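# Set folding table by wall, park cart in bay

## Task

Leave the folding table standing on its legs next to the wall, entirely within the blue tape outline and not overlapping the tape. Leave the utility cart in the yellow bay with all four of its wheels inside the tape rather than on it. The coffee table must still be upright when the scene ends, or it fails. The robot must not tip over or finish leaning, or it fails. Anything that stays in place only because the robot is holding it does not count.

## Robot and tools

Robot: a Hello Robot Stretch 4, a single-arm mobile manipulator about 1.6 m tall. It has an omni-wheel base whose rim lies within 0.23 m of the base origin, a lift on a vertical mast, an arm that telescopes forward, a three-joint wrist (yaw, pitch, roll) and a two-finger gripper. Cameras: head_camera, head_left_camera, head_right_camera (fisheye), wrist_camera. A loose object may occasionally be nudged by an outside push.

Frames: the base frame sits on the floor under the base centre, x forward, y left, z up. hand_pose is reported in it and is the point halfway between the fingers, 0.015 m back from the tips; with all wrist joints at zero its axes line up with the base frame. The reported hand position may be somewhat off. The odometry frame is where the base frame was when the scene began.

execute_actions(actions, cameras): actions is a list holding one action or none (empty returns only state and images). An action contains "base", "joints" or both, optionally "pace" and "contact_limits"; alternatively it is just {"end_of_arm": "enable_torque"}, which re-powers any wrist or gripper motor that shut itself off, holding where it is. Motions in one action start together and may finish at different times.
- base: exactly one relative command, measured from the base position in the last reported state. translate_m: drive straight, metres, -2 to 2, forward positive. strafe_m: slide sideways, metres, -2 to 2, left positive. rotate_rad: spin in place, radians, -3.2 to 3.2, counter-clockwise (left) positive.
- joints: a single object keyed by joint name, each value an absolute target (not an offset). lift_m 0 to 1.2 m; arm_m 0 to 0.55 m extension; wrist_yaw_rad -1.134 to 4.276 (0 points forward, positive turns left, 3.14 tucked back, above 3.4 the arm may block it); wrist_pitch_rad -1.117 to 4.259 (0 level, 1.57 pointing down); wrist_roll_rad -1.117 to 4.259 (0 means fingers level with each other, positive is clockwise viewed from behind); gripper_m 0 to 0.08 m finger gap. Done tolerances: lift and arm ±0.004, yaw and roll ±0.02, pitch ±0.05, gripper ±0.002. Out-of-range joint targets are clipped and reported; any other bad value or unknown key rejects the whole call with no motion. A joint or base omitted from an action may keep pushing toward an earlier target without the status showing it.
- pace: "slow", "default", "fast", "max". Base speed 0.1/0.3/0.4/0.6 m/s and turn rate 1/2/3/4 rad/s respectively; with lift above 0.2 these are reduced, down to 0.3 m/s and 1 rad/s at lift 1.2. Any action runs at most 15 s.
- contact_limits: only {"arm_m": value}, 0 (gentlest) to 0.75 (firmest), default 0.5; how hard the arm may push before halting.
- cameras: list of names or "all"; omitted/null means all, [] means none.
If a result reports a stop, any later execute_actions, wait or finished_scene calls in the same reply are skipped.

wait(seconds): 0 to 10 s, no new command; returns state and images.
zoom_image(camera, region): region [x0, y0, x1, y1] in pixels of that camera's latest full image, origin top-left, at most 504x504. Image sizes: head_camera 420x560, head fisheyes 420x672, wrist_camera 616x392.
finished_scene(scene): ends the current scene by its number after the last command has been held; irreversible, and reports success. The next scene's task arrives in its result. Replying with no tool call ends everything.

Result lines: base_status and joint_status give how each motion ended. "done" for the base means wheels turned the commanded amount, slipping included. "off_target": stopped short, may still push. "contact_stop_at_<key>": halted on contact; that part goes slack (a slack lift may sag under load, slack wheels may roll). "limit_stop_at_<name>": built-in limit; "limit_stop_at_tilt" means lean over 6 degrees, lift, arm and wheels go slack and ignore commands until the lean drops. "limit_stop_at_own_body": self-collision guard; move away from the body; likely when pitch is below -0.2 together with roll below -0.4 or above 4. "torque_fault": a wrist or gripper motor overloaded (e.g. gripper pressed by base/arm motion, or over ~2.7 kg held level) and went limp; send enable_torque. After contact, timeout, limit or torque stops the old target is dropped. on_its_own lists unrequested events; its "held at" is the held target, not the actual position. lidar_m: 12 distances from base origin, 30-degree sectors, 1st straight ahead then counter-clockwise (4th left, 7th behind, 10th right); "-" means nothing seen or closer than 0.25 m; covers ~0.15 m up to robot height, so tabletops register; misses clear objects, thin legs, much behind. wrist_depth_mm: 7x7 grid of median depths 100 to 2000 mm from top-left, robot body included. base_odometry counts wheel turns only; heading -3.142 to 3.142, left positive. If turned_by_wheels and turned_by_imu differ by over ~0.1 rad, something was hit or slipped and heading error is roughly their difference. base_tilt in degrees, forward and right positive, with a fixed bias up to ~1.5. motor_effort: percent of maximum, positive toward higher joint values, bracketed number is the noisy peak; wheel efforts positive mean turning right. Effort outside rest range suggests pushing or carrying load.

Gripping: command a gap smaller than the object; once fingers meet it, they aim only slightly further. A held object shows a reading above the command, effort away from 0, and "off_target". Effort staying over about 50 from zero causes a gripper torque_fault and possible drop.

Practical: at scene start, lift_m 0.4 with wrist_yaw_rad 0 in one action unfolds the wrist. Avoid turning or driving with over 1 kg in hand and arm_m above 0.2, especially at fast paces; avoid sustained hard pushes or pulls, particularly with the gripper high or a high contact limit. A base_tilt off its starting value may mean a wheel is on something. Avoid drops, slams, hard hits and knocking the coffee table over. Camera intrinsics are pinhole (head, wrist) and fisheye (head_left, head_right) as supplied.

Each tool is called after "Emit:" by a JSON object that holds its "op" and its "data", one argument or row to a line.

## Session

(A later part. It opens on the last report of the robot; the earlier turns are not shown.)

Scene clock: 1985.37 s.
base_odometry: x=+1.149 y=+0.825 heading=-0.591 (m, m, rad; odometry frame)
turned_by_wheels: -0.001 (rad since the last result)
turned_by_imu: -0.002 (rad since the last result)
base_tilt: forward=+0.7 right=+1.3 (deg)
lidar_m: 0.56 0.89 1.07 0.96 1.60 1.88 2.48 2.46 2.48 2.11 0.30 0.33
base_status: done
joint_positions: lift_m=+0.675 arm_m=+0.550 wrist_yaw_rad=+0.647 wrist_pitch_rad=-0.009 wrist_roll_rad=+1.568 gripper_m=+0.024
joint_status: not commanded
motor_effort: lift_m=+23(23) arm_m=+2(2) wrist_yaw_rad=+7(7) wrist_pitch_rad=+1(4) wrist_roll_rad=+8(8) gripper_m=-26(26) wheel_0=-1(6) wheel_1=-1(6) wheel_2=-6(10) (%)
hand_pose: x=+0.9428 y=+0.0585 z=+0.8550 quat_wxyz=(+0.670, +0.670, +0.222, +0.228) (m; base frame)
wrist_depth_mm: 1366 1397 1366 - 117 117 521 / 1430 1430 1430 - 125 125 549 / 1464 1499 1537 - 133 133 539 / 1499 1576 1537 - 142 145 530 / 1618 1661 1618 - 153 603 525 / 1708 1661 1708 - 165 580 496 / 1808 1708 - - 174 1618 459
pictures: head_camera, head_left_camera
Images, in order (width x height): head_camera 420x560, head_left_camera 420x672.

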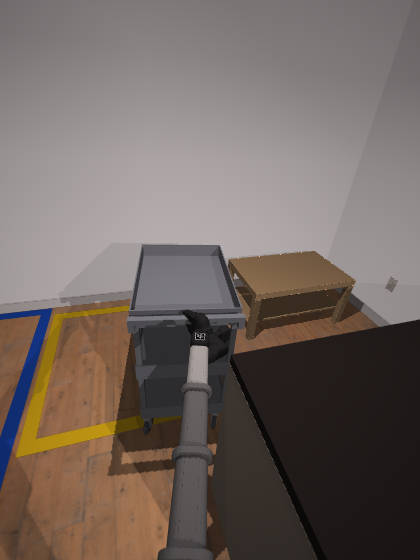

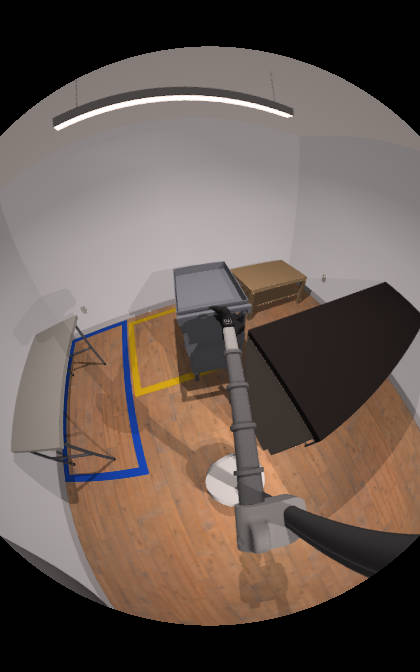

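Emit:
{"op": "execute_actions", "data": {
  "actions": [
    {"base":{"rotate_rad":0.23},"joints":{"wrist_yaw_rad":0.1},"pace":"slow"}
  ],
  "cameras": []
}}

Emit:
{"op": "execute_actions", "data": {
  "actions": [
    {"base":{"strafe_m":0.12},"joints":{"wrist_yaw_rad":-0.05,"arm_m":0.4},"pace":"slow"}
  ],
  "cameras": ["head_camera"]
}}

Emit:
{"op": "execute_actions", "data": {
  "actions": [
    {"base":{"strafe_m":0.06},"joints":{"arm_m":0.25},"pace":"slow"}
  ],
  "cameras": ["head_camera","head_left_camera"]
}}

Scene clock: 2001.70 s.
base_odometry: x=+1.149 y=+0.825 heading=-0.362 (m, m, rad; odometry frame)
turned_by_wheels: +0.229 (rad since the last result)
turned_by_imu: +0.231 (rad since the last result)
base_tilt: forward=+0.7 right=+1.3 (deg)
lidar_m: 0.88 1.40 0.95 1.17 1.66 2.17 2.47 2.54 2.24 0.28 0.31 0.39
base_status: done
joint_positions: lift_m=+0.675 arm_m=+0.549 wrist_yaw_rad=+0.098 wrist_pitch_rad=-0.009 wrist_roll_rad=+1.568 gripper_m=+0.024
joint_status: all done
motor_effort: lift_m=+23(23) arm_m=+3(3) wrist_yaw_rad=+4(28) wrist_pitch_rad=+2(4) wrist_roll_rad=+7(7) gripper_m=-26(26) wheel_0=-4(16) wheel_1=-3(10) wheel_2=-1(13) (%)
hand_pose: x=+0.9406 y=-0.0661 z=+0.8550 quat_wxyz=(+0.707, +0.705, +0.032, +0.038) (m; base frame)
wrist_depth_mm: 1464 1537 1499 - 131 132 535 / 1499 1499 1499 - 137 138 544 / 1464 1499 1499 - 143 145 544 / 1464 1464 1499 - 150 153 535 / 1430 1430 1464 - 157 609 525 / 1464 1464 1464 - 165 597 517 / 1464 1430 107 101 170 1499 480
pictures: none
No camera images: the call's "cameras" was empty. Leave "cameras" out to get every camera's image.

Scene clock: 2004.47 s.
base_odometry: x=+1.192 y=+0.937 heading=-0.361 (m, m, rad; odometry frame)
turned_by_wheels: +0.000 (rad since the last result)
turned_by_imu: +0.000 (rad since the last result)
base_tilt: forward=+0.7 right=+1.3 (deg)
lidar_m: 0.71 1.19 0.85 1.15 1.50 2.00 2.48 2.57 2.36 0.41 0.41 0.55
base_status: done
joint_positions: lift_m=+0.675 arm_m=+0.401 wrist_yaw_rad=-0.043 wrist_pitch_rad=-0.008 wrist_roll_rad=+1.568 gripper_m=+0.024
joint_status: all done
on_its_own: wrist_yaw_rad is at rest, and its effort (-20) is outside its rest range (-13 to +13)
motor_effort: lift_m=+23(23) arm_m=-6(14) wrist_yaw_rad=-20(38) wrist_pitch_rad=+1(4) wrist_roll_rad=+8(8) gripper_m=-26(26) wheel_0=+1(11) wheel_1=+1(8) wheel_2=+3(7) (%)
hand_pose: x=+0.7807 y=-0.0966 z=+0.8549 quat_wxyz=(+0.708, +0.706, -0.018, -0.012) (m; base frame)
wrist_depth_mm: 1808 1808 1863 - 146 148 1182 / 1756 1756 1808 - 150 152 549 / 1661 1756 1756 - 154 156 544 / 1661 1708 1708 - 158 621 530 / 1618 1618 1661 - 162 640 525 / 1576 1618 1618 101 167 654 517 / 1464 1576 104 104 169 615 504
pictures: head_camera
Images, in order (width x height): head_camera 420x560.

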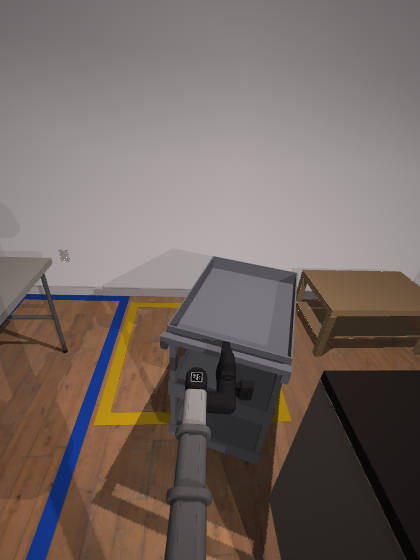

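Scene clock: 2007.23 s.
base_odometry: x=+1.213 y=+0.993 heading=-0.361 (m, m, rad; odometry frame)
turned_by_wheels: +0.001 (rad since the last result)
turned_by_imu: +0.000 (rad since the last result)
base_tilt: forward=+0.7 right=+1.3 (deg)
lidar_m: 0.58 1.11 0.80 1.16 1.47 1.92 2.48 2.55 2.43 0.46 0.47 0.57
base_status: done
joint_positions: lift_m=+0.675 arm_m=+0.251 wrist_yaw_rad=-0.041 wrist_pitch_rad=-0.007 wrist_roll_rad=+1.568 gripper_m=+0.024
joint_status: all done
on_its_own: wrist_yaw_rad is at rest, and its effort (-27) is outside its rest range (-13 to +13)
motor_effort: lift_m=+23(23) arm_m=-6(7) wrist_yaw_rad=-27(30) wrist_pitch_rad=-2(3) wrist_roll_rad=+7(7) gripper_m=-26(26) wheel_0=+2(16) wheel_1=+1(1) wheel_2=+4(4) (%)
hand_pose: x=+0.6308 y=-0.0961 z=+0.8546 quat_wxyz=(+0.708, +0.706, -0.017, -0.012) (m; base frame)
wrist_depth_mm: 1983 1983 1983 - 149 151 1255 / 1921 1921 1921 - 153 155 521 / 1863 1863 1863 - 156 621 535 / 1756 1808 1863 - 160 627 535 / 1756 1808 1808 - 163 654 525 / 1661 1708 1808 102 167 654 512 / 1661 1708 104 104 169 615 504
pictures: head_camera, head_left_camera
Images, in order (width x height): head_camera 420x560, head_left_camera 420x672.

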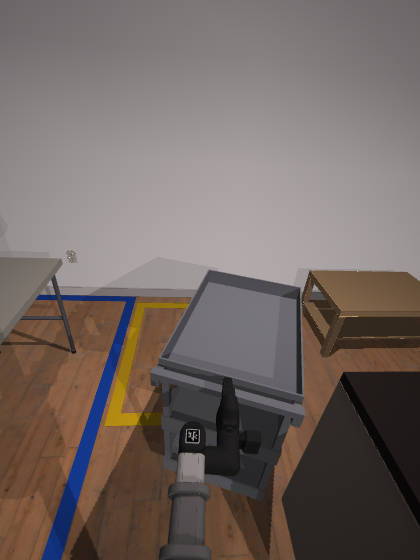

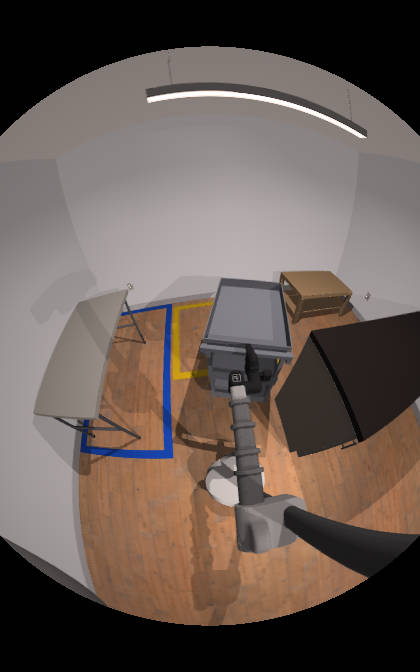

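Emit:
{"op": "execute_actions", "data": {
  "actions": [
    {"base":{"strafe_m":0.08},"joints":{"arm_m":0.08,"wrist_yaw_rad":-0.1},"pace":"slow"}
  ],
  "cameras": ["head_camera"]
}}

Emit:
{"op": "execute_actions", "data": {
  "actions": [
    {"base":{"strafe_m":-0.17},"joints":{"wrist_yaw_rad":0.2},"pace":"slow"}
  ],
  "cameras": ["head_camera","head_left_camera"]
}}

Scene clock: 2015.37 s.
base_odometry: x=+1.242 y=+1.068 heading=-0.360 (m, m, rad; odometry frame)
turned_by_wheels: +0.000 (rad since the last result)
turned_by_imu: -0.001 (rad since the last result)
base_tilt: forward=+0.7 right=+1.3 (deg)
lidar_m: 0.42 0.97 0.71 1.10 1.38 1.84 2.50 2.55 2.51 0.55 0.57 0.41
base_status: done
joint_positions: lift_m=+0.675 arm_m=+0.081 wrist_yaw_rad=-0.092 wrist_pitch_rad=-0.006 wrist_roll_rad=+1.568 gripper_m=+0.024
joint_status: all done
on_its_own: wrist_yaw_rad is at rest, and its effort (-25) is outside its rest range (-13 to +13)
motor_effort: lift_m=+23(23) arm_m=-6(10) wrist_yaw_rad=-25(44) wrist_pitch_rad=-4(4) wrist_roll_rad=+7(6) gripper_m=-26(26) wheel_0=-1(13) wheel_1=+1(7) wheel_2=+3(8) (%)
hand_pose: x=+0.4557 y=-0.1065 z=+0.8544 quat_wxyz=(+0.707, +0.705, -0.035, -0.030) (m; base frame)
wrist_depth_mm: - - - - 153 155 1255 / - - - - 156 158 517 / 1983 - - - 159 634 530 / - - - - 162 634 525 / 1921 1983 1983 101 165 647 521 / 1863 1863 1921 103 168 668 512 / 1756 1863 105 105 170 603 500
pictures: head_camera
Images, in order (width x height): head_camera 420x560.

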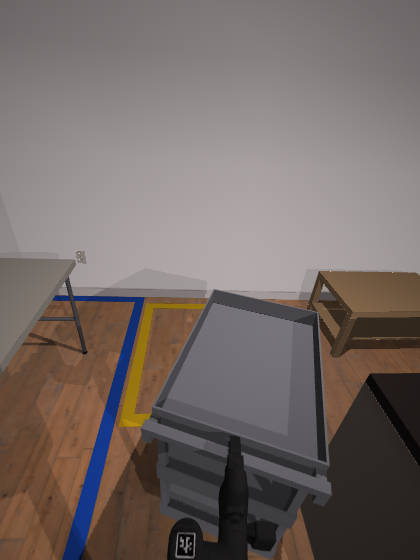

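Scene clock: 2018.20 s.
base_odometry: x=+1.182 y=+0.909 heading=-0.360 (m, m, rad; odometry frame)
turned_by_wheels: +0.000 (rad since the last result)
turned_by_imu: +0.001 (rad since the last result)
base_tilt: forward=+0.7 right=+1.3 (deg)
lidar_m: 0.43 0.46 0.86 1.14 1.57 2.04 2.48 2.53 2.31 0.38 0.39 0.44
base_status: done
joint_positions: lift_m=+0.675 arm_m=+0.080 wrist_yaw_rad=+0.205 wrist_pitch_rad=-0.006 wrist_roll_rad=+1.568 gripper_m=+0.024
joint_status: all done
on_its_own: wrist_yaw_rad is at rest, and its effort (-15) is outside its rest range (-13 to +13)
motor_effort: lift_m=+23(23) arm_m=-2(5) wrist_yaw_rad=-15(46) wrist_pitch_rad=-5(4) wrist_roll_rad=+7(7) gripper_m=-26(26) wheel_0=+6(14) wheel_1=+0(7) wheel_2=+0(5) (%)
hand_pose: x=+0.4772 y=-0.0423 z=+0.8544 quat_wxyz=(+0.704, +0.703, +0.070, +0.075) (m; base frame)
wrist_depth_mm: 1863 1921 1921 - 137 138 521 / 1921 1921 1921 - 142 144 539 / 1921 1921 1921 - 147 150 539 / 1921 - 1983 - 153 615 535 / 1983 1921 1983 - 159 640 521 / 1921 1983 - - 166 621 512 / - 1983 105 102 170 1576 496
pictures: head_camera, head_left_camera
Images, in order (width x height): head_camera 420x560, head_left_camera 420x672.

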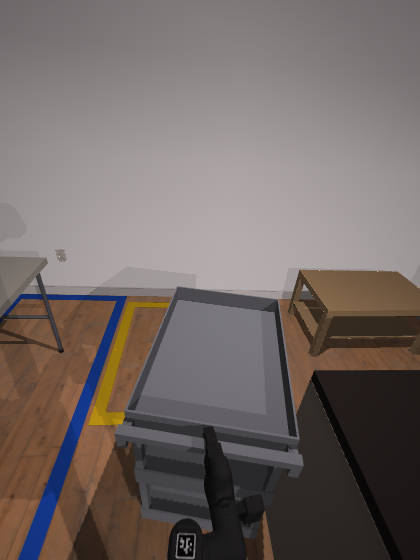

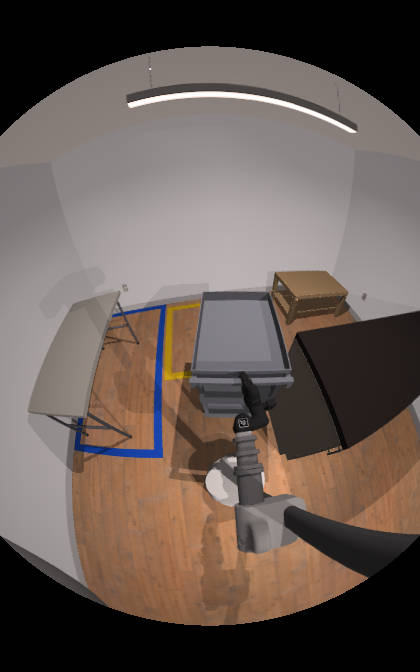

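Emit:
{"op": "execute_actions", "data": {
  "actions": [
    {"base":{"strafe_m":-0.025},"joints":{"arm_m":0.2,"wrist_yaw_rad":0.26},"pace":"slow"}
  ],
  "cameras": ["head_camera"]
}}

Emit:
{"op": "execute_actions", "data": {
  "actions": [
    {"joints":{"arm_m":0.33},"pace":"slow"}
  ],
  "cameras": ["head_camera"]
}}

Scene clock: 2027.70 s.
base_odometry: x=+1.173 y=+0.886 heading=-0.360 (m, m, rad; odometry frame)
turned_by_wheels: +0.000 (rad since the last result)
turned_by_imu: -0.002 (rad since the last result)
base_tilt: forward=+0.6 right=+1.3 (deg)
lidar_m: 0.54 0.59 0.91 1.15 1.58 2.03 2.47 2.55 2.30 0.35 0.36 0.47
base_status: done
joint_positions: lift_m=+0.675 arm_m=+0.199 wrist_yaw_rad=+0.252 wrist_pitch_rad=-0.008 wrist_roll_rad=+1.568 gripper_m=+0.024
joint_status: all done
on_its_own: wrist_yaw_rad is at rest, and its effort (+21) is outside its rest range (-13 to +13)
motor_effort: lift_m=+23(23) arm_m=+6(7) wrist_yaw_rad=+21(25) wrist_pitch_rad=+1(5) wrist_roll_rad=+7(8) gripper_m=-26(26) wheel_0=+0(7) wheel_1=+0(2) wheel_2=-5(5) (%)
hand_pose: x=+0.5976 y=-0.0316 z=+0.8549 quat_wxyz=(+0.702, +0.701, +0.086, +0.092) (m; base frame)
wrist_depth_mm: 1661 1756 1756 - 129 129 549 / 1756 1808 1808 - 135 135 544 / 1756 1808 1863 - 141 144 539 / 1756 1863 1863 - 148 152 530 / 1863 1921 1863 - 157 615 525 / 1921 1863 1863 - 166 597 512 / 1921 1983 107 102 172 1537 480
pictures: head_camera
Images, in order (width x height): head_camera 420x560.

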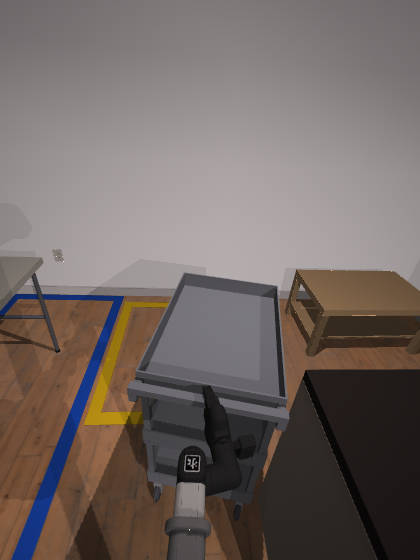

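Scene clock: 2030.27 s.
base_odometry: x=+1.173 y=+0.886 heading=-0.360 (m, m, rad; odometry frame)
turned_by_wheels: +0.000 (rad since the last result)
turned_by_imu: -0.001 (rad since the last result)
base_tilt: forward=+0.7 right=+1.3 (deg)
lidar_m: 0.67 1.29 0.90 1.16 1.58 2.03 2.48 2.54 2.29 0.35 0.37 0.48
base_status: not commanded
joint_positions: lift_m=+0.675 arm_m=+0.329 wrist_yaw_rad=+0.252 wrist_pitch_rad=-0.009 wrist_roll_rad=+1.568 gripper_m=+0.024
joint_status: all done
on_its_own: wrist_yaw_rad is at rest, and its effort (+21) is outside its rest range (-13 to +13)
motor_effort: lift_m=+23(23) arm_m=+6(8) wrist_yaw_rad=+21(22) wrist_pitch_rad=+3(2) wrist_roll_rad=+7(7) gripper_m=-26(26) wheel_0=-1(1) wheel_1=-1(1) wheel_2=-5(5) (%)
hand_pose: x=+0.7277 y=-0.0316 z=+0.8550 quat_wxyz=(+0.702, +0.701, +0.086, +0.092) (m; base frame)
wrist_depth_mm: 1618 1618 1661 - 122 122 525 / 1661 1661 1708 - 129 129 544 / 1661 1708 1661 - 137 137 539 / 1708 1661 1708 - 145 147 530 / 1756 1808 1708 - 154 609 525 / 1808 1756 1808 - 166 585 512 / 1808 1808 - - 173 1576 462
pictures: head_camera
Images, in order (width x height): head_camera 420x560.

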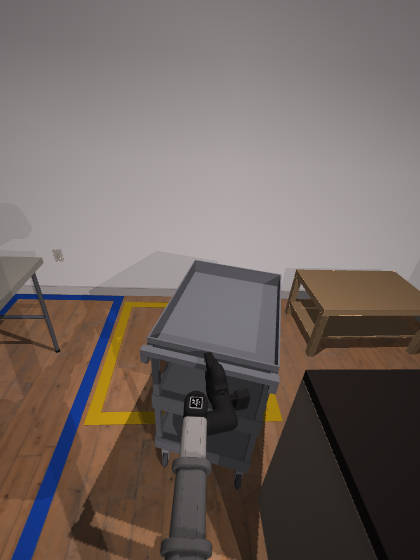

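Emit:
{"op": "execute_actions", "data": {
  "actions": [
    {"joints":{"gripper_m":0.06}}
  ],
  "cameras": []
}}

Emit:
{"op": "execute_actions", "data": {
  "actions": [
    {"base":{"rotate_rad":-0.13},"joints":{"wrist_yaw_rad":0.13},"pace":"slow"}
  ],
  "cameras": ["head_camera","wrist_camera"]
}}

Emit:
{"op": "execute_actions", "data": {
  "actions": [
    {"joints":{"arm_m":0.5},"pace":"slow"}
  ],
  "cameras": ["head_camera","wrist_camera"]
}}

Scene clock: 2041.70 s.
base_odometry: x=+1.173 y=+0.886 heading=-0.360 (m, m, rad; odometry frame)
turned_by_wheels: +0.000 (rad since the last result)
turned_by_imu: +0.000 (rad since the last result)
base_tilt: forward=+0.7 right=+1.3 (deg)
lidar_m: 0.66 1.31 0.91 1.15 1.59 2.07 2.48 2.55 2.31 0.36 0.34 0.47
base_status: not commanded
joint_positions: lift_m=+0.675 arm_m=+0.329 wrist_yaw_rad=+0.260 wrist_pitch_rad=-0.005 wrist_roll_rad=+1.570 gripper_m=+0.060
joint_status: all done
motor_effort: lift_m=+23(23) arm_m=+5(6) wrist_yaw_rad=+0(21) wrist_pitch_rad=-8(8) wrist_roll_rad=+2(8) gripper_m=+2(23) wheel_0=-1(1) wheel_1=-1(1) wheel_2=-2(5) (%)
hand_pose: x=+0.7281 y=-0.0299 z=+0.8542 quat_wxyz=(+0.701, +0.701, +0.090, +0.093) (m; base frame)
wrist_depth_mm: 1576 1618 1618 - 121 122 535 / 1618 1618 1661 - 128 129 539 / 1661 1708 1708 - 136 139 535 / 1661 1708 1708 - 145 150 521 / 1708 1756 1756 - 155 621 517 / 1756 1808 1808 166 167 591 500 / - 105 145 179 133 1430 459
pictures: none
No camera images: the call's "cameras" was empty. Leave "cameras" out to get every camera's image.

Scene clock: 2042.70 s.
base_odometry: x=+1.173 y=+0.886 heading=-0.490 (m, m, rad; odometry frame)
turned_by_wheels: -0.129 (rad since the last result)
turned_by_imu: -0.131 (rad since the last result)
base_tilt: forward=+0.7 right=+1.4 (deg)
lidar_m: 0.64 0.71 0.92 0.89 1.56 1.91 2.47 2.50 2.43 0.42 0.34 0.43
base_status: done
joint_positions: lift_m=+0.675 arm_m=+0.329 wrist_yaw_rad=+0.131 wrist_pitch_rad=-0.005 wrist_roll_rad=+1.570 gripper_m=+0.060
joint_status: all done
motor_effort: lift_m=+23(23) arm_m=+5(4) wrist_yaw_rad=-5(13) wrist_pitch_rad=-10(7) wrist_roll_rad=+0(2) gripper_m=+2(2) wheel_0=+4(6) wheel_1=+1(5) wheel_2=+1(10) (%)
hand_pose: x=+0.7224 y=-0.0588 z=+0.8541 quat_wxyz=(+0.706, +0.705, +0.045, +0.048) (m; base frame)
wrist_depth_mm: 1808 1808 1863 - - 1138 1118 / 1756 1756 1863 - - 1430 1205 / 1756 1756 1808 - 154 162 163 / 1661 1708 1708 - 158 640 525 / 1708 1708 1756 160 161 640 521 / 1618 1661 1708 163 165 661 500 / - 105 128 102 133 615 496
pictures: head_camera, wrist_camera
Images, in order (width x height): head_camera 420x560, wrist_camera 616x392.

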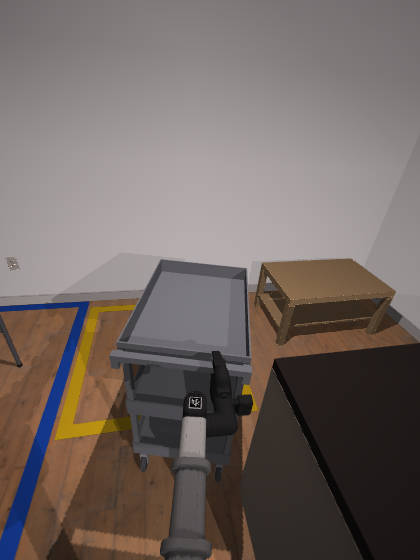

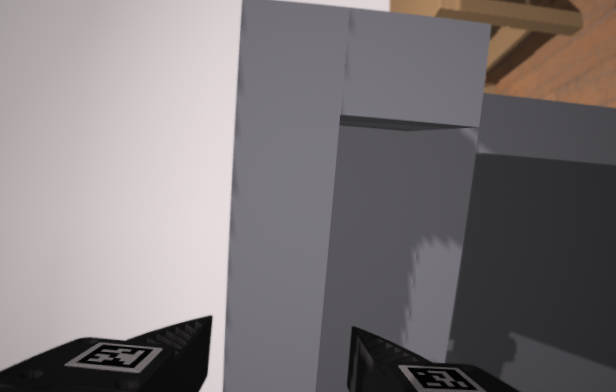

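Scene clock: 2045.67 s.
base_odometry: x=+1.173 y=+0.886 heading=-0.490 (m, m, rad; odometry frame)
turned_by_wheels: +0.000 (rad since the last result)
turned_by_imu: -0.001 (rad since the last result)
base_tilt: forward=+0.7 right=+1.3 (deg)
lidar_m: 0.83 0.89 0.92 0.90 1.55 1.88 2.47 2.49 2.40 0.42 0.35 0.46
base_status: not commanded
joint_positions: lift_m=+0.675 arm_m=+0.499 wrist_yaw_rad=+0.130 wrist_pitch_rad=-0.005 wrist_roll_rad=+1.570 gripper_m=+0.060
joint_status: all done
motor_effort: lift_m=+23(23) arm_m=+5(9) wrist_yaw_rad=+0(5) wrist_pitch_rad=-10(7) wrist_roll_rad=+0(0) gripper_m=+2(2) wheel_0=+4(4) wheel_1=+1(2) wheel_2=+0(1) (%)
hand_pose: x=+0.8921 y=-0.0592 z=+0.8541 quat_wxyz=(+0.706, +0.705, +0.044, +0.047) (m; base frame)
wrist_depth_mm: 1618 1708 1661 - - 1255 1138 / 1618 1618 1661 - - 1336 1229 / 1537 1618 1618 - 153 160 162 / 1537 1576 1576 - 156 640 525 / 1499 1537 1576 160 160 640 517 / 1464 1499 1537 163 164 668 504 / - 105 131 134 133 627 500
pictures: head_camera, wrist_camera
Images, in order (width x height): head_camera 420x560, wrist_camera 616x392.

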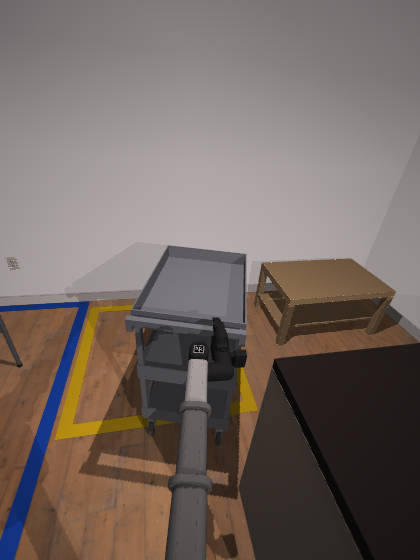

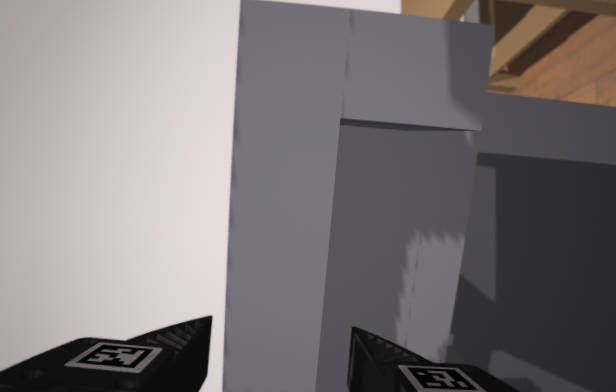

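Emit:
{"op": "execute_actions", "data": {
  "actions": [
    {"joints":{"gripper_m":0.02}}
  ],
  "cameras": []
}}

Emit:
{"op": "execute_actions", "data": {
  "actions": [
    {"base":{"strafe_m":0.17},"joints":{"arm_m":0.33,"wrist_yaw_rad":-0.1},"pace":"slow"}
  ],
  "cameras": ["head_camera"]
}}

Emit:
{"op": "execute_actions", "data": {
  "actions": [
    {"base":{"strafe_m":0.15},"joints":{"arm_m":0.1,"wrist_yaw_rad":-0.15},"pace":"slow"}
  ],
  "cameras": ["head_camera","head_left_camera"]
}}

Scene clock: 2055.57 s.
base_odometry: x=+1.173 y=+0.886 heading=-0.490 (m, m, rad; odometry frame)
turned_by_wheels: +0.000 (rad since the last result)
turned_by_imu: -0.001 (rad since the last result)
base_tilt: forward=+0.7 right=+1.3 (deg)
lidar_m: 0.82 0.90 0.91 0.90 1.56 1.93 2.48 2.50 2.41 0.40 0.35 0.43
base_status: not commanded
joint_positions: lift_m=+0.675 arm_m=+0.499 wrist_yaw_rad=+0.130 wrist_pitch_rad=-0.007 wrist_roll_rad=+1.570 gripper_m=+0.025
joint_status: gripper_m off_target (ended at +0.025, target +0.020)
on_its_own: gripper_m is held at +0.023, not at your +0.020, by its contact guard: the fingers met something
motor_effort: lift_m=+23(23) arm_m=+5(5) wrist_yaw_rad=+0(1) wrist_pitch_rad=-5(15) wrist_roll_rad=+0(1) gripper_m=-15(13) wheel_0=+4(4) wheel_1=+1(2) wheel_2=+0(0) (%)
hand_pose: x=+0.8921 y=-0.0592 z=+0.8546 quat_wxyz=(+0.706, +0.706, +0.043, +0.048) (m; base frame)
wrist_depth_mm: 1661 1661 1708 - 1430 1205 1160 / 1618 1661 1618 - - 1464 1229 / 1576 1576 1618 - 153 159 161 / 1537 1576 1618 - 156 621 530 / 1576 1537 1576 - 160 640 521 / 1464 1537 1537 - 165 640 508 / 1464 1464 104 102 167 661 504
pictures: none
No camera images: the call's "cameras" was empty. Leave "cameras" out to get every camera's image.

Scene clock: 2058.53 s.
base_odometry: x=+1.253 y=+1.036 heading=-0.490 (m, m, rad; odometry frame)
turned_by_wheels: +0.000 (rad since the last result)
turned_by_imu: -0.002 (rad since the last result)
base_tilt: forward=+0.7 right=+1.3 (deg)
lidar_m: 0.66 0.76 0.72 0.77 1.38 1.70 2.51 2.53 2.61 0.50 0.50 0.63
base_status: done
joint_positions: lift_m=+0.675 arm_m=+0.331 wrist_yaw_rad=-0.100 wrist_pitch_rad=-0.009 wrist_roll_rad=+1.570 gripper_m=+0.025
joint_status: all done
on_its_own: gripper_m is held at +0.023, not at your +0.020, by its contact guard: the fingers met something
motor_effort: lift_m=+23(23) arm_m=-6(5) wrist_yaw_rad=-1(51) wrist_pitch_rad=+2(3) wrist_roll_rad=+2(2) gripper_m=-14(15) wheel_0=-3(10) wheel_1=+1(5) wheel_2=-1(11) (%)
hand_pose: x=+0.7049 y=-0.1082 z=+0.8550 quat_wxyz=(+0.707, +0.706, -0.038, -0.032) (m; base frame)
wrist_depth_mm: - - - - 1661 1576 1255 / - - - - - 1397 1229 / 1863 1921 1983 - 161 167 170 / 1808 1863 1863 102 164 661 530 / 1708 1708 1756 104 167 640 521 / 1618 1661 1661 105 170 668 512 / 1537 1576 107 107 172 668 500
pictures: head_camera
Images, in order (width x height): head_camera 420x560.

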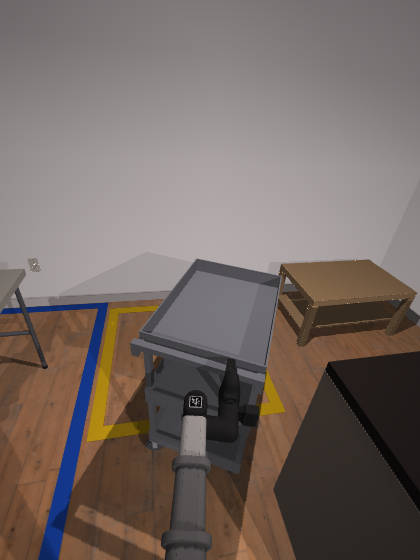

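Scene clock: 2062.13 s.
base_odometry: x=+1.323 y=+1.168 heading=-0.489 (m, m, rad; odometry frame)
turned_by_wheels: +0.000 (rad since the last result)
turned_by_imu: -0.001 (rad since the last result)
base_tilt: forward=+0.6 right=+1.4 (deg)
lidar_m: 0.47 0.59 0.59 0.69 1.23 1.53 2.54 2.56 2.78 0.64 0.66 0.40
base_status: done
joint_positions: lift_m=+0.675 arm_m=+0.101 wrist_yaw_rad=-0.144 wrist_pitch_rad=-0.007 wrist_roll_rad=+1.570 gripper_m=+0.025
joint_status: all done
on_its_own: gripper_m is held at +0.023, not at your +0.020, by its contact guard: the fingers met something; wrist_yaw_rad is at rest, and its effort (-19) is outside its rest range (-13 to +13)
motor_effort: lift_m=+23(23) arm_m=-6(8) wrist_yaw_rad=-19(31) wrist_pitch_rad=-2(2) wrist_roll_rad=+2(3) gripper_m=-14(14) wheel_0=+1(13) wheel_1=+2(9) wheel_2=+3(7) (%)
hand_pose: x=+0.4698 y=-0.1170 z=+0.8546 quat_wxyz=(+0.706, +0.705, -0.053, -0.049) (m; base frame)
wrist_depth_mm: - - - - - 1808 1255 / - - - - - - 1205 / - - - - 151 155 157 / - - - - 156 621 530 / 1921 1921 1983 - 163 640 521 / 1808 1921 1863 102 171 661 508 / 1756 1756 106 106 176 654 504
pictures: head_camera, head_left_camera
Images, in order (width x height): head_camera 420x560, head_left_camera 420x672.

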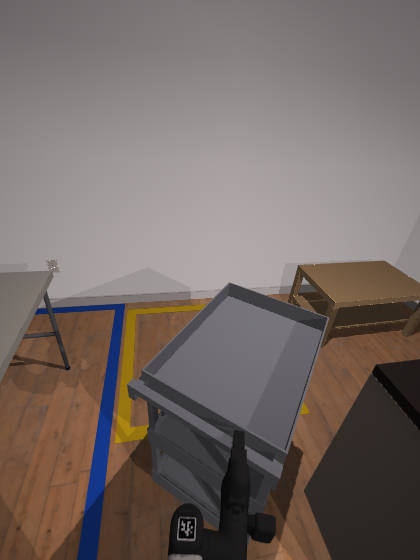

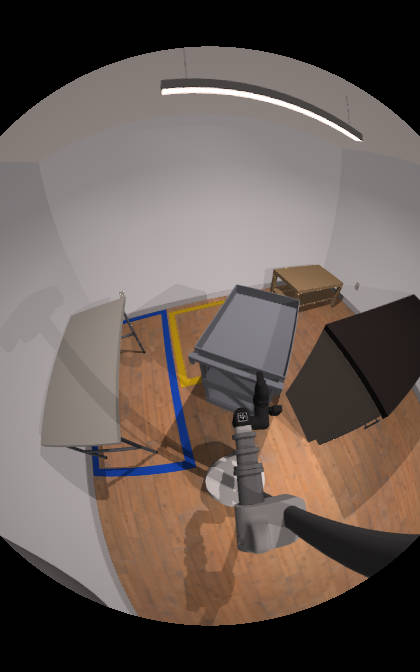

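Emit:
{"op": "execute_actions", "data": {
  "actions": [
    {"base":{"translate_m":-0.2},"pace":"slow"}
  ],
  "cameras": ["head_camera"]
}}

Emit:
{"op": "execute_actions", "data": {
  "actions": [
    {"base":{"strafe_m":-0.2},"joints":{"wrist_yaw_rad":0.2},"pace":"slow"}
  ],
  "cameras": ["head_camera","head_left_camera"]
}}

Scene clock: 2071.77 s.
base_odometry: x=+1.147 y=+1.262 heading=-0.489 (m, m, rad; odometry frame)
turned_by_wheels: +0.001 (rad since the last result)
turned_by_imu: +0.001 (rad since the last result)
base_tilt: forward=+0.6 right=+1.3 (deg)
lidar_m: 0.43 0.58 0.68 1.15 1.20 1.45 2.35 2.37 2.79 2.51 0.72 0.42
base_status: done
joint_positions: lift_m=+0.675 arm_m=+0.101 wrist_yaw_rad=-0.143 wrist_pitch_rad=-0.006 wrist_roll_rad=+1.570 gripper_m=+0.025
joint_status: not commanded
on_its_own: gripper_m is held at +0.023, not at your +0.020, by its contact guard: the fingers met something; wrist_yaw_rad is at rest, and its effort (-21) is outside its rest range (-13 to +13)
motor_effort: lift_m=+23(23) arm_m=-5(6) wrist_yaw_rad=-21(25) wrist_pitch_rad=-3(6) wrist_roll_rad=+2(2) gripper_m=-14(14) wheel_0=+2(3) wheel_1=+0(1) wheel_2=+5(10) (%)
hand_pose: x=+0.4698 y=-0.1168 z=+0.8545 quat_wxyz=(+0.706, +0.705, -0.053, -0.048) (m; base frame)
wrist_depth_mm: - - - 627 627 634 634 / - - - - - - 1160 / - - - - 152 158 159 / - - - - 157 615 530 / - - - - 164 640 521 / - 1983 - 102 172 668 504 / 1921 1921 106 106 177 661 504
pictures: head_camera
Images, in order (width x height): head_camera 420x560.

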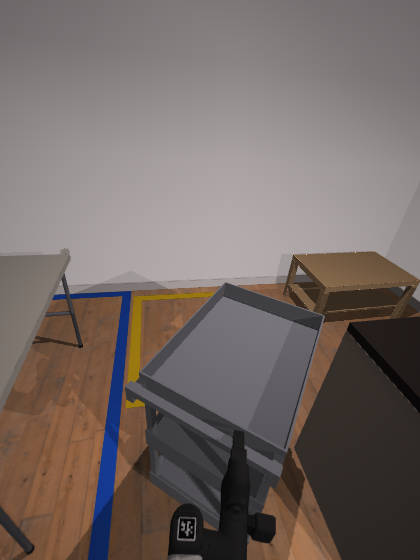

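Scene clock: 2074.90 s.
base_odometry: x=+1.053 y=+1.085 heading=-0.488 (m, m, rad; odometry frame)
turned_by_wheels: +0.001 (rad since the last result)
turned_by_imu: +0.001 (rad since the last result)
base_tilt: forward=+0.7 right=+1.3 (deg)
lidar_m: 0.48 0.52 0.87 1.26 1.39 1.72 2.30 2.32 2.56 2.32 0.55 0.44
base_status: done
joint_positions: lift_m=+0.675 arm_m=+0.100 wrist_yaw_rad=+0.203 wrist_pitch_rad=-0.007 wrist_roll_rad=+1.569 gripper_m=+0.025
joint_status: all done
on_its_own: gripper_m is held at +0.023, not at your +0.020, by its contact guard: the fingers met something
motor_effort: lift_m=+23(23) arm_m=-1(5) wrist_yaw_rad=-10(40) wrist_pitch_rad=-3(4) wrist_roll_rad=+3(2) gripper_m=-14(13) wheel_0=+4(11) wheel_1=+2(6) wheel_2=+0(10) (%)
hand_pose: x=+0.4971 y=-0.0428 z=+0.8545 quat_wxyz=(+0.704, +0.703, +0.069, +0.074) (m; base frame)
wrist_depth_mm: - - - - - 1756 1255 / - - - - - - - / - - - - - - 539 / - - - - 148 153 530 / - - - - 158 615 517 / - - - - 170 661 512 / - - 104 104 177 621 504
pictures: head_camera, head_left_camera
Images, in order (width x height): head_camera 420x560, head_left_camera 420x672.

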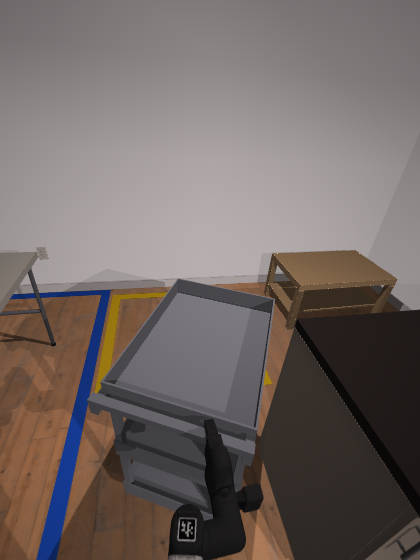

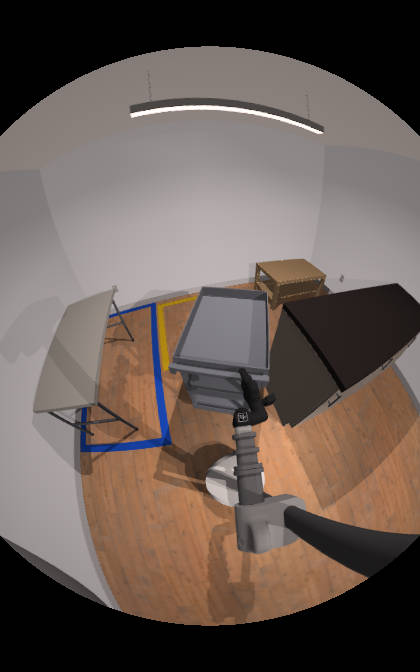

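Emit:
{"op": "execute_actions", "data": {
  "actions": [
    {"base":{"rotate_rad":0.127},"joints":{"wrist_yaw_rad":-0.05},"pace":"slow"}
  ],
  "cameras": []
}}

Emit:
{"op": "execute_actions", "data": {
  "actions": [
    {"base":{"translate_m":-0.4},"joints":{"wrist_yaw_rad":0.1},"pace":"slow"}
  ],
  "cameras": ["head_camera"]
}}

Emit:
{"op": "execute_actions", "data": {
  "actions": [
    {"base":{"translate_m":-0.35},"joints":{"wrist_yaw_rad":0.2},"pace":"slow"}
  ],
  "cameras": ["head_camera","head_left_camera"]
}}

Scene clock: 2082.97 s.
base_odometry: x=+1.053 y=+1.085 heading=-0.362 (m, m, rad; odometry frame)
turned_by_wheels: +0.126 (rad since the last result)
turned_by_imu: +0.127 (rad since the last result)
base_tilt: forward=+0.7 right=+1.3 (deg)
lidar_m: 0.44 0.57 0.85 1.38 1.43 1.86 2.32 2.35 2.43 1.09 0.54 0.43
base_status: done
joint_positions: lift_m=+0.675 arm_m=+0.100 wrist_yaw_rad=-0.051 wrist_pitch_rad=-0.007 wrist_roll_rad=+1.569 gripper_m=+0.025
joint_status: all done
on_its_own: gripper_m is held at +0.023, not at your +0.020, by its contact guard: the fingers met something
motor_effort: lift_m=+23(23) arm_m=-1(1) wrist_yaw_rad=+0(25) wrist_pitch_rad=-5(3) wrist_roll_rad=+2(2) gripper_m=-14(13) wheel_0=-5(9) wheel_1=-3(7) wheel_2=+1(3) (%)
hand_pose: x=+0.4791 y=-0.0981 z=+0.8546 quat_wxyz=(+0.707, +0.706, -0.020, -0.016) (m; base frame)
wrist_depth_mm: - - - 539 539 549 549 / - - - - - - 1160 / - - - - 151 156 157 / - - - - 156 615 530 / - - - - 163 647 525 / - - - 102 171 668 508 / 1983 1921 106 106 176 654 504
pictures: none
No camera images: the call's "cameras" was empty. Leave "cameras" out to get every camera's image.

Scene clock: 2088.23 s.
base_odometry: x=+0.679 y=+1.227 heading=-0.362 (m, m, rad; odometry frame)
turned_by_wheels: -0.001 (rad since the last result)
turned_by_imu: -0.001 (rad since the last result)
base_tilt: forward=+0.7 right=+1.3 (deg)
lidar_m: 0.46 0.53 1.27 1.36 1.39 1.77 1.91 1.96 2.49 2.35 0.91 0.45
base_status: done
joint_positions: lift_m=+0.675 arm_m=+0.100 wrist_yaw_rad=+0.098 wrist_pitch_rad=-0.006 wrist_roll_rad=+1.569 gripper_m=+0.025
joint_status: all done
on_its_own: gripper_m is held at +0.023, not at your +0.020, by its contact guard: the fingers met something
motor_effort: lift_m=+23(23) arm_m=-1(1) wrist_yaw_rad=+6(38) wrist_pitch_rad=-2(6) wrist_roll_rad=+2(3) gripper_m=-14(13) wheel_0=-7(10) wheel_1=-1(8) wheel_2=+1(8) (%)
hand_pose: x=+0.4913 y=-0.0663 z=+0.8545 quat_wxyz=(+0.707, +0.706, +0.032, +0.037) (m; base frame)
wrist_depth_mm: - - - 750 750 759 759 / - - - - - 904 931 / - - - - 157 163 164 / - - - - 162 627 535 / - - - 102 168 647 521 / - - - 107 175 676 512 / - - 110 111 179 654 500
pictures: head_camera
Images, in order (width x height): head_camera 420x560.

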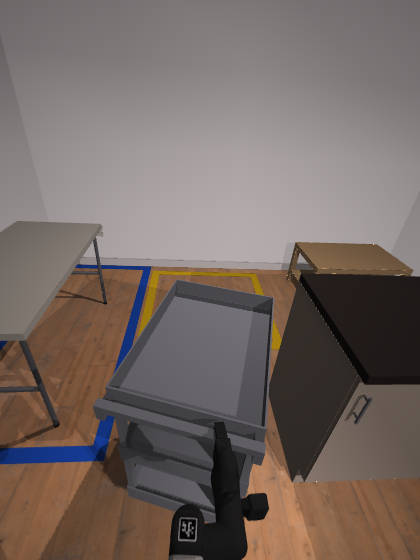

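Scene clock: 2093.00 s.
base_odometry: x=+0.352 y=+1.351 heading=-0.362 (m, m, rad; odometry frame)
turned_by_wheels: +0.000 (rad since the last result)
turned_by_imu: +0.003 (rad since the last result)
base_tilt: forward=+0.7 right=+1.3 (deg)
lidar_m: 0.45 0.47 1.42 1.32 1.36 1.68 1.56 1.59 2.10 2.35 1.45 0.47
base_status: done
joint_positions: lift_m=+0.675 arm_m=+0.100 wrist_yaw_rad=+0.208 wrist_pitch_rad=-0.007 wrist_roll_rad=+1.569 gripper_m=+0.025
joint_status: all done
on_its_own: gripper_m is held at +0.023, not at your +0.020, by its contact guard: the fingers met something; wrist_yaw_rad is at rest, and its effort (-24) is outside its rest range (-13 to +13)
motor_effort: lift_m=+23(23) arm_m=-1(1) wrist_yaw_rad=-24(41) wrist_pitch_rad=-4(6) wrist_roll_rad=+2(3) gripper_m=-14(13) wheel_0=+3(11) wheel_1=-2(11) wheel_2=+5(12) (%)
hand_pose: x=+0.4973 y=-0.0416 z=+0.8545 quat_wxyz=(+0.704, +0.703, +0.071, +0.076) (m; base frame)
wrist_depth_mm: - - - 1118 1060 1078 1078 / - - - - - 1464 1229 / - - - - 161 167 169 / - - - 102 165 654 530 / - - - 106 171 654 521 / - - - 109 177 668 512 / - - 112 113 180 676 500
pictures: head_camera, head_left_camera
Images, in order (width x height): head_camera 420x560, head_left_camera 420x672.

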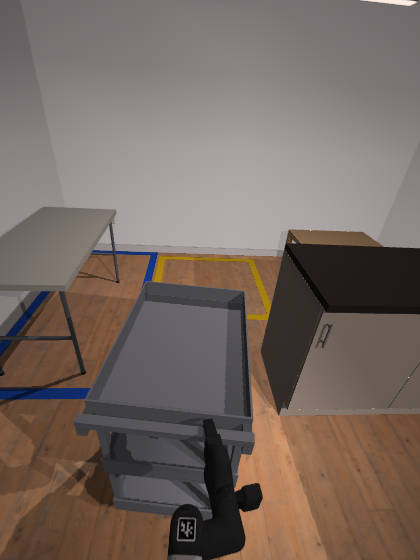

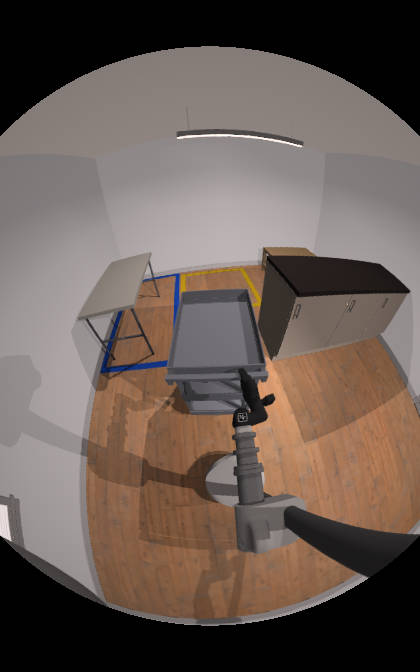

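Emit:
{"op": "execute_actions", "data": {
  "actions": [
    {"joints":{"arm_m":0.22},"pace":"slow"}
  ],
  "cameras": ["head_camera"]
}}

Emit:
{"op": "execute_actions", "data": {
  "actions": [
    {"joints":{"arm_m":0.36},"pace":"slow"}
  ],
  "cameras": ["head_camera"]
}}

Emit:
{"op": "execute_actions", "data": {
  "actions": [
    {"joints":{"arm_m":0.52},"pace":"slow"}
  ],
  "cameras": ["head_camera"]
}}

Scene clock: 2101.33 s.
base_odometry: x=+0.352 y=+1.351 heading=-0.362 (m, m, rad; odometry frame)
turned_by_wheels: -0.001 (rad since the last result)
turned_by_imu: -0.002 (rad since the last result)
base_tilt: forward=+0.6 right=+1.3 (deg)
lidar_m: 0.56 0.62 1.40 1.33 1.35 1.67 1.56 1.60 2.08 2.35 1.44 0.57
base_status: not commanded
joint_positions: lift_m=+0.675 arm_m=+0.219 wrist_yaw_rad=+0.196 wrist_pitch_rad=-0.008 wrist_roll_rad=+1.569 gripper_m=+0.025
joint_status: all done
on_its_own: gripper_m is held at +0.023, not at your +0.020, by its contact guard: the fingers met something
motor_effort: lift_m=+23(23) arm_m=+7(9) wrist_yaw_rad=+10(24) wrist_pitch_rad=+1(1) wrist_roll_rad=+3(3) gripper_m=-14(13) wheel_0=+3(4) wheel_1=-1(2) wheel_2=-2(5) (%)
hand_pose: x=+0.6154 y=-0.0443 z=+0.8549 quat_wxyz=(+0.704, +0.703, +0.066, +0.072) (m; base frame)
wrist_depth_mm: - - - 991 991 976 1008 / - - - - - 1464 1182 / - - - - 157 162 164 / - - - - 162 627 530 / - - - 102 168 654 525 / - - - 107 176 683 512 / - - 111 111 180 668 504
pictures: head_camera
Images, in order (width x height): head_camera 420x560.

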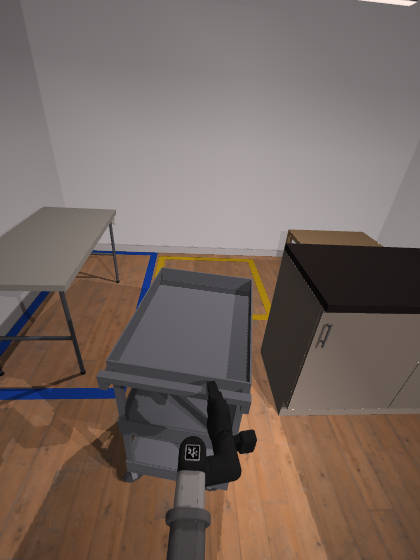

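Scene clock: 2104.00 s.
base_odometry: x=+0.352 y=+1.351 heading=-0.363 (m, m, rad; odometry frame)
turned_by_wheels: -0.001 (rad since the last result)
turned_by_imu: -0.001 (rad since the last result)
base_tilt: forward=+0.6 right=+1.3 (deg)
lidar_m: 0.70 0.81 1.43 1.32 1.35 1.69 1.55 1.59 2.06 2.34 1.43 1.10
base_status: not commanded
joint_positions: lift_m=+0.675 arm_m=+0.359 wrist_yaw_rad=+0.194 wrist_pitch_rad=-0.009 wrist_roll_rad=+1.569 gripper_m=+0.025
joint_status: all done
on_its_own: gripper_m is held at +0.023, not at your +0.020, by its contact guard: the fingers met something; wrist_yaw_rad is at rest, and its effort (+17) is outside its rest range (-13 to +13)
motor_effort: lift_m=+23(23) arm_m=+6(6) wrist_yaw_rad=+17(18) wrist_pitch_rad=+2(0) wrist_roll_rad=+2(3) gripper_m=-14(14) wheel_0=+0(3) wheel_1=-2(2) wheel_2=-4(5) (%)
hand_pose: x=+0.7554 y=-0.0449 z=+0.8550 quat_wxyz=(+0.704, +0.704, +0.065, +0.072) (m; base frame)
wrist_depth_mm: - - - 946 917 917 960 / - - - - - - 1160 / - - - - 151 154 488 / - - - - 157 621 530 / - - - - 165 647 521 / - - - 104 175 683 512 / - - 108 109 181 654 504
pictures: head_camera
Images, in order (width x height): head_camera 420x560.

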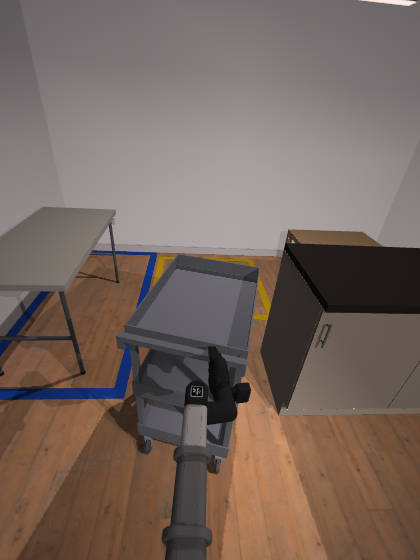

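Scene clock: 2106.87 s.
base_odometry: x=+0.352 y=+1.351 heading=-0.363 (m, m, rad; odometry frame)
turned_by_wheels: +0.000 (rad since the last result)
turned_by_imu: -0.001 (rad since the last result)
base_tilt: forward=+0.7 right=+1.3 (deg)
lidar_m: 0.83 1.02 1.41 1.32 1.34 1.67 1.53 1.60 2.08 2.34 1.42 1.12
base_status: not commanded
joint_positions: lift_m=+0.675 arm_m=+0.519 wrist_yaw_rad=+0.193 wrist_pitch_rad=-0.009 wrist_roll_rad=+1.569 gripper_m=+0.025
joint_status: all done
on_its_own: gripper_m is held at +0.023, not at your +0.020, by its contact guard: the fingers met something; wrist_yaw_rad is at rest, and its effort (+18) is outside its rest range (-13 to +13)
motor_effort: lift_m=+23(23) arm_m=+6(7) wrist_yaw_rad=+18(19) wrist_pitch_rad=+4(5) wrist_roll_rad=+2(3) gripper_m=-14(14) wheel_0=-1(1) wheel_1=-2(2) wheel_2=-5(5) (%)
hand_pose: x=+0.9154 y=-0.0449 z=+0.8551 quat_wxyz=(+0.704, +0.704, +0.065, +0.071) (m; base frame)
wrist_depth_mm: - - - - - 1808 1255 / - - - - - - - / - - - - - - 539 / - - - - 151 156 530 / - - - - 162 647 521 / - - - 173 176 668 512 / - - 106 106 185 621 504
pictures: head_camera
Images, in order (width x height): head_camera 420x560.

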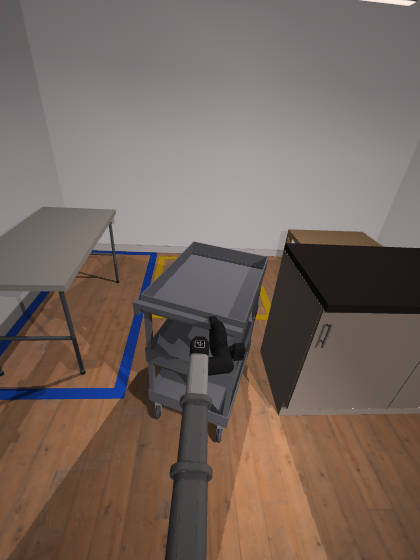

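Emit:
{"op": "execute_actions", "data": {
  "actions": [
    {"base":{"strafe_m":-0.1},"joints":{"arm_m":0.3,"wrist_yaw_rad":0.3},"pace":"slow"}
  ],
  "cameras": ["head_camera"]
}}

Emit:
{"op": "execute_actions", "data": {
  "actions": [
    {"base":{"strafe_m":-0.05},"joints":{"arm_m":0.42,"wrist_yaw_rad":0.42},"pace":"slow"}
  ],
  "cameras": ["head_camera"]
}}

Scene clock: 2120.67 s.
base_odometry: x=+0.317 y=+1.257 heading=-0.364 (m, m, rad; odometry frame)
turned_by_wheels: +0.000 (rad since the last result)
turned_by_imu: -0.001 (rad since the last result)
base_tilt: forward=+0.7 right=+1.4 (deg)
lidar_m: 0.66 0.73 1.53 1.43 1.44 1.69 1.54 1.57 2.07 2.25 1.45 1.06
base_status: done
joint_positions: lift_m=+0.675 arm_m=+0.301 wrist_yaw_rad=+0.297 wrist_pitch_rad=-0.008 wrist_roll_rad=+1.569 gripper_m=+0.025
joint_status: all done
on_its_own: gripper_m is held at +0.023, not at your +0.020, by its contact guard: the fingers met something
motor_effort: lift_m=+23(23) arm_m=-6(8) wrist_yaw_rad=+9(33) wrist_pitch_rad=+0(6) wrist_roll_rad=+3(3) gripper_m=-13(14) wheel_0=-3(11) wheel_1=-3(6) wheel_2=+0(9) (%)
hand_pose: x=+0.7008 y=-0.0215 z=+0.8548 quat_wxyz=(+0.699, +0.699, +0.102, +0.107) (m; base frame)
wrist_depth_mm: - - - - 946 946 1042 / - - - - - - 1160 / - - - - 152 156 521 / - - - - 158 621 530 / - - - 101 167 654 525 / - - - 106 178 676 512 / - - 111 111 185 647 500
pictures: head_camera
Images, in order (width x height): head_camera 420x560.

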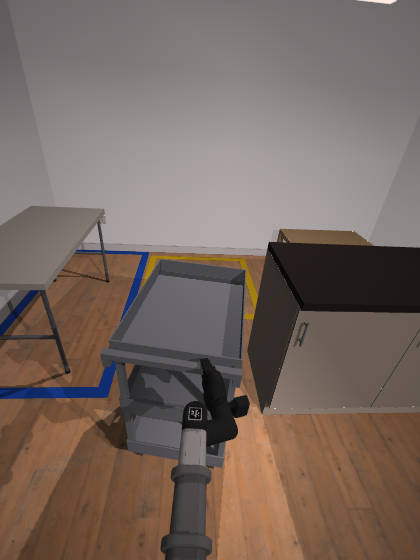

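Scene clock: 2123.13 s.
base_odometry: x=+0.299 y=+1.211 heading=-0.363 (m, m, rad; odometry frame)
turned_by_wheels: +0.000 (rad since the last result)
turned_by_imu: +0.000 (rad since the last result)
base_tilt: forward=+0.6 right=+1.3 (deg)
lidar_m: 0.79 0.84 1.58 1.46 1.50 1.67 1.54 1.59 2.06 2.19 1.44 1.05
base_status: done
joint_positions: lift_m=+0.675 arm_m=+0.419 wrist_yaw_rad=+0.420 wrist_pitch_rad=-0.008 wrist_roll_rad=+1.569 gripper_m=+0.025
joint_status: all done
on_its_own: gripper_m is held at +0.023, not at your +0.020, by its contact guard: the fingers met something
motor_effort: lift_m=+23(23) arm_m=+6(4) wrist_yaw_rad=-2(41) wrist_pitch_rad=+3(1) wrist_roll_rad=+3(2) gripper_m=-13(13) wheel_0=+5(14) wheel_1=+0(9) wheel_2=-1(9) (%)
hand_pose: x=+0.8196 y=+0.0070 z=+0.8549 quat_wxyz=(+0.691, +0.692, +0.144, +0.151) (m; base frame)
wrist_depth_mm: - - - - - 1756 1205 / - - - - - - - / - - - - 145 627 535 / - - - - 153 158 535 / - - - - 163 640 521 / - - - 102 176 668 517 / - - 107 108 186 627 504
pictures: head_camera
Images, in order (width x height): head_camera 420x560.

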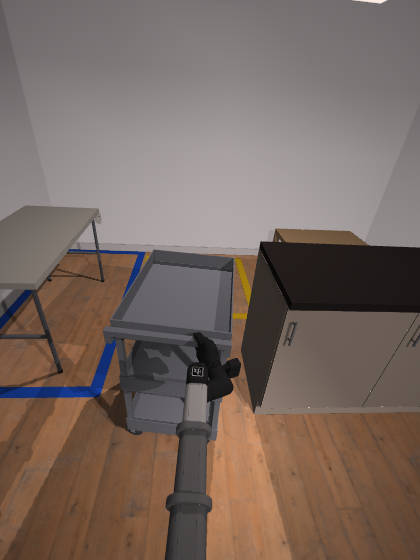

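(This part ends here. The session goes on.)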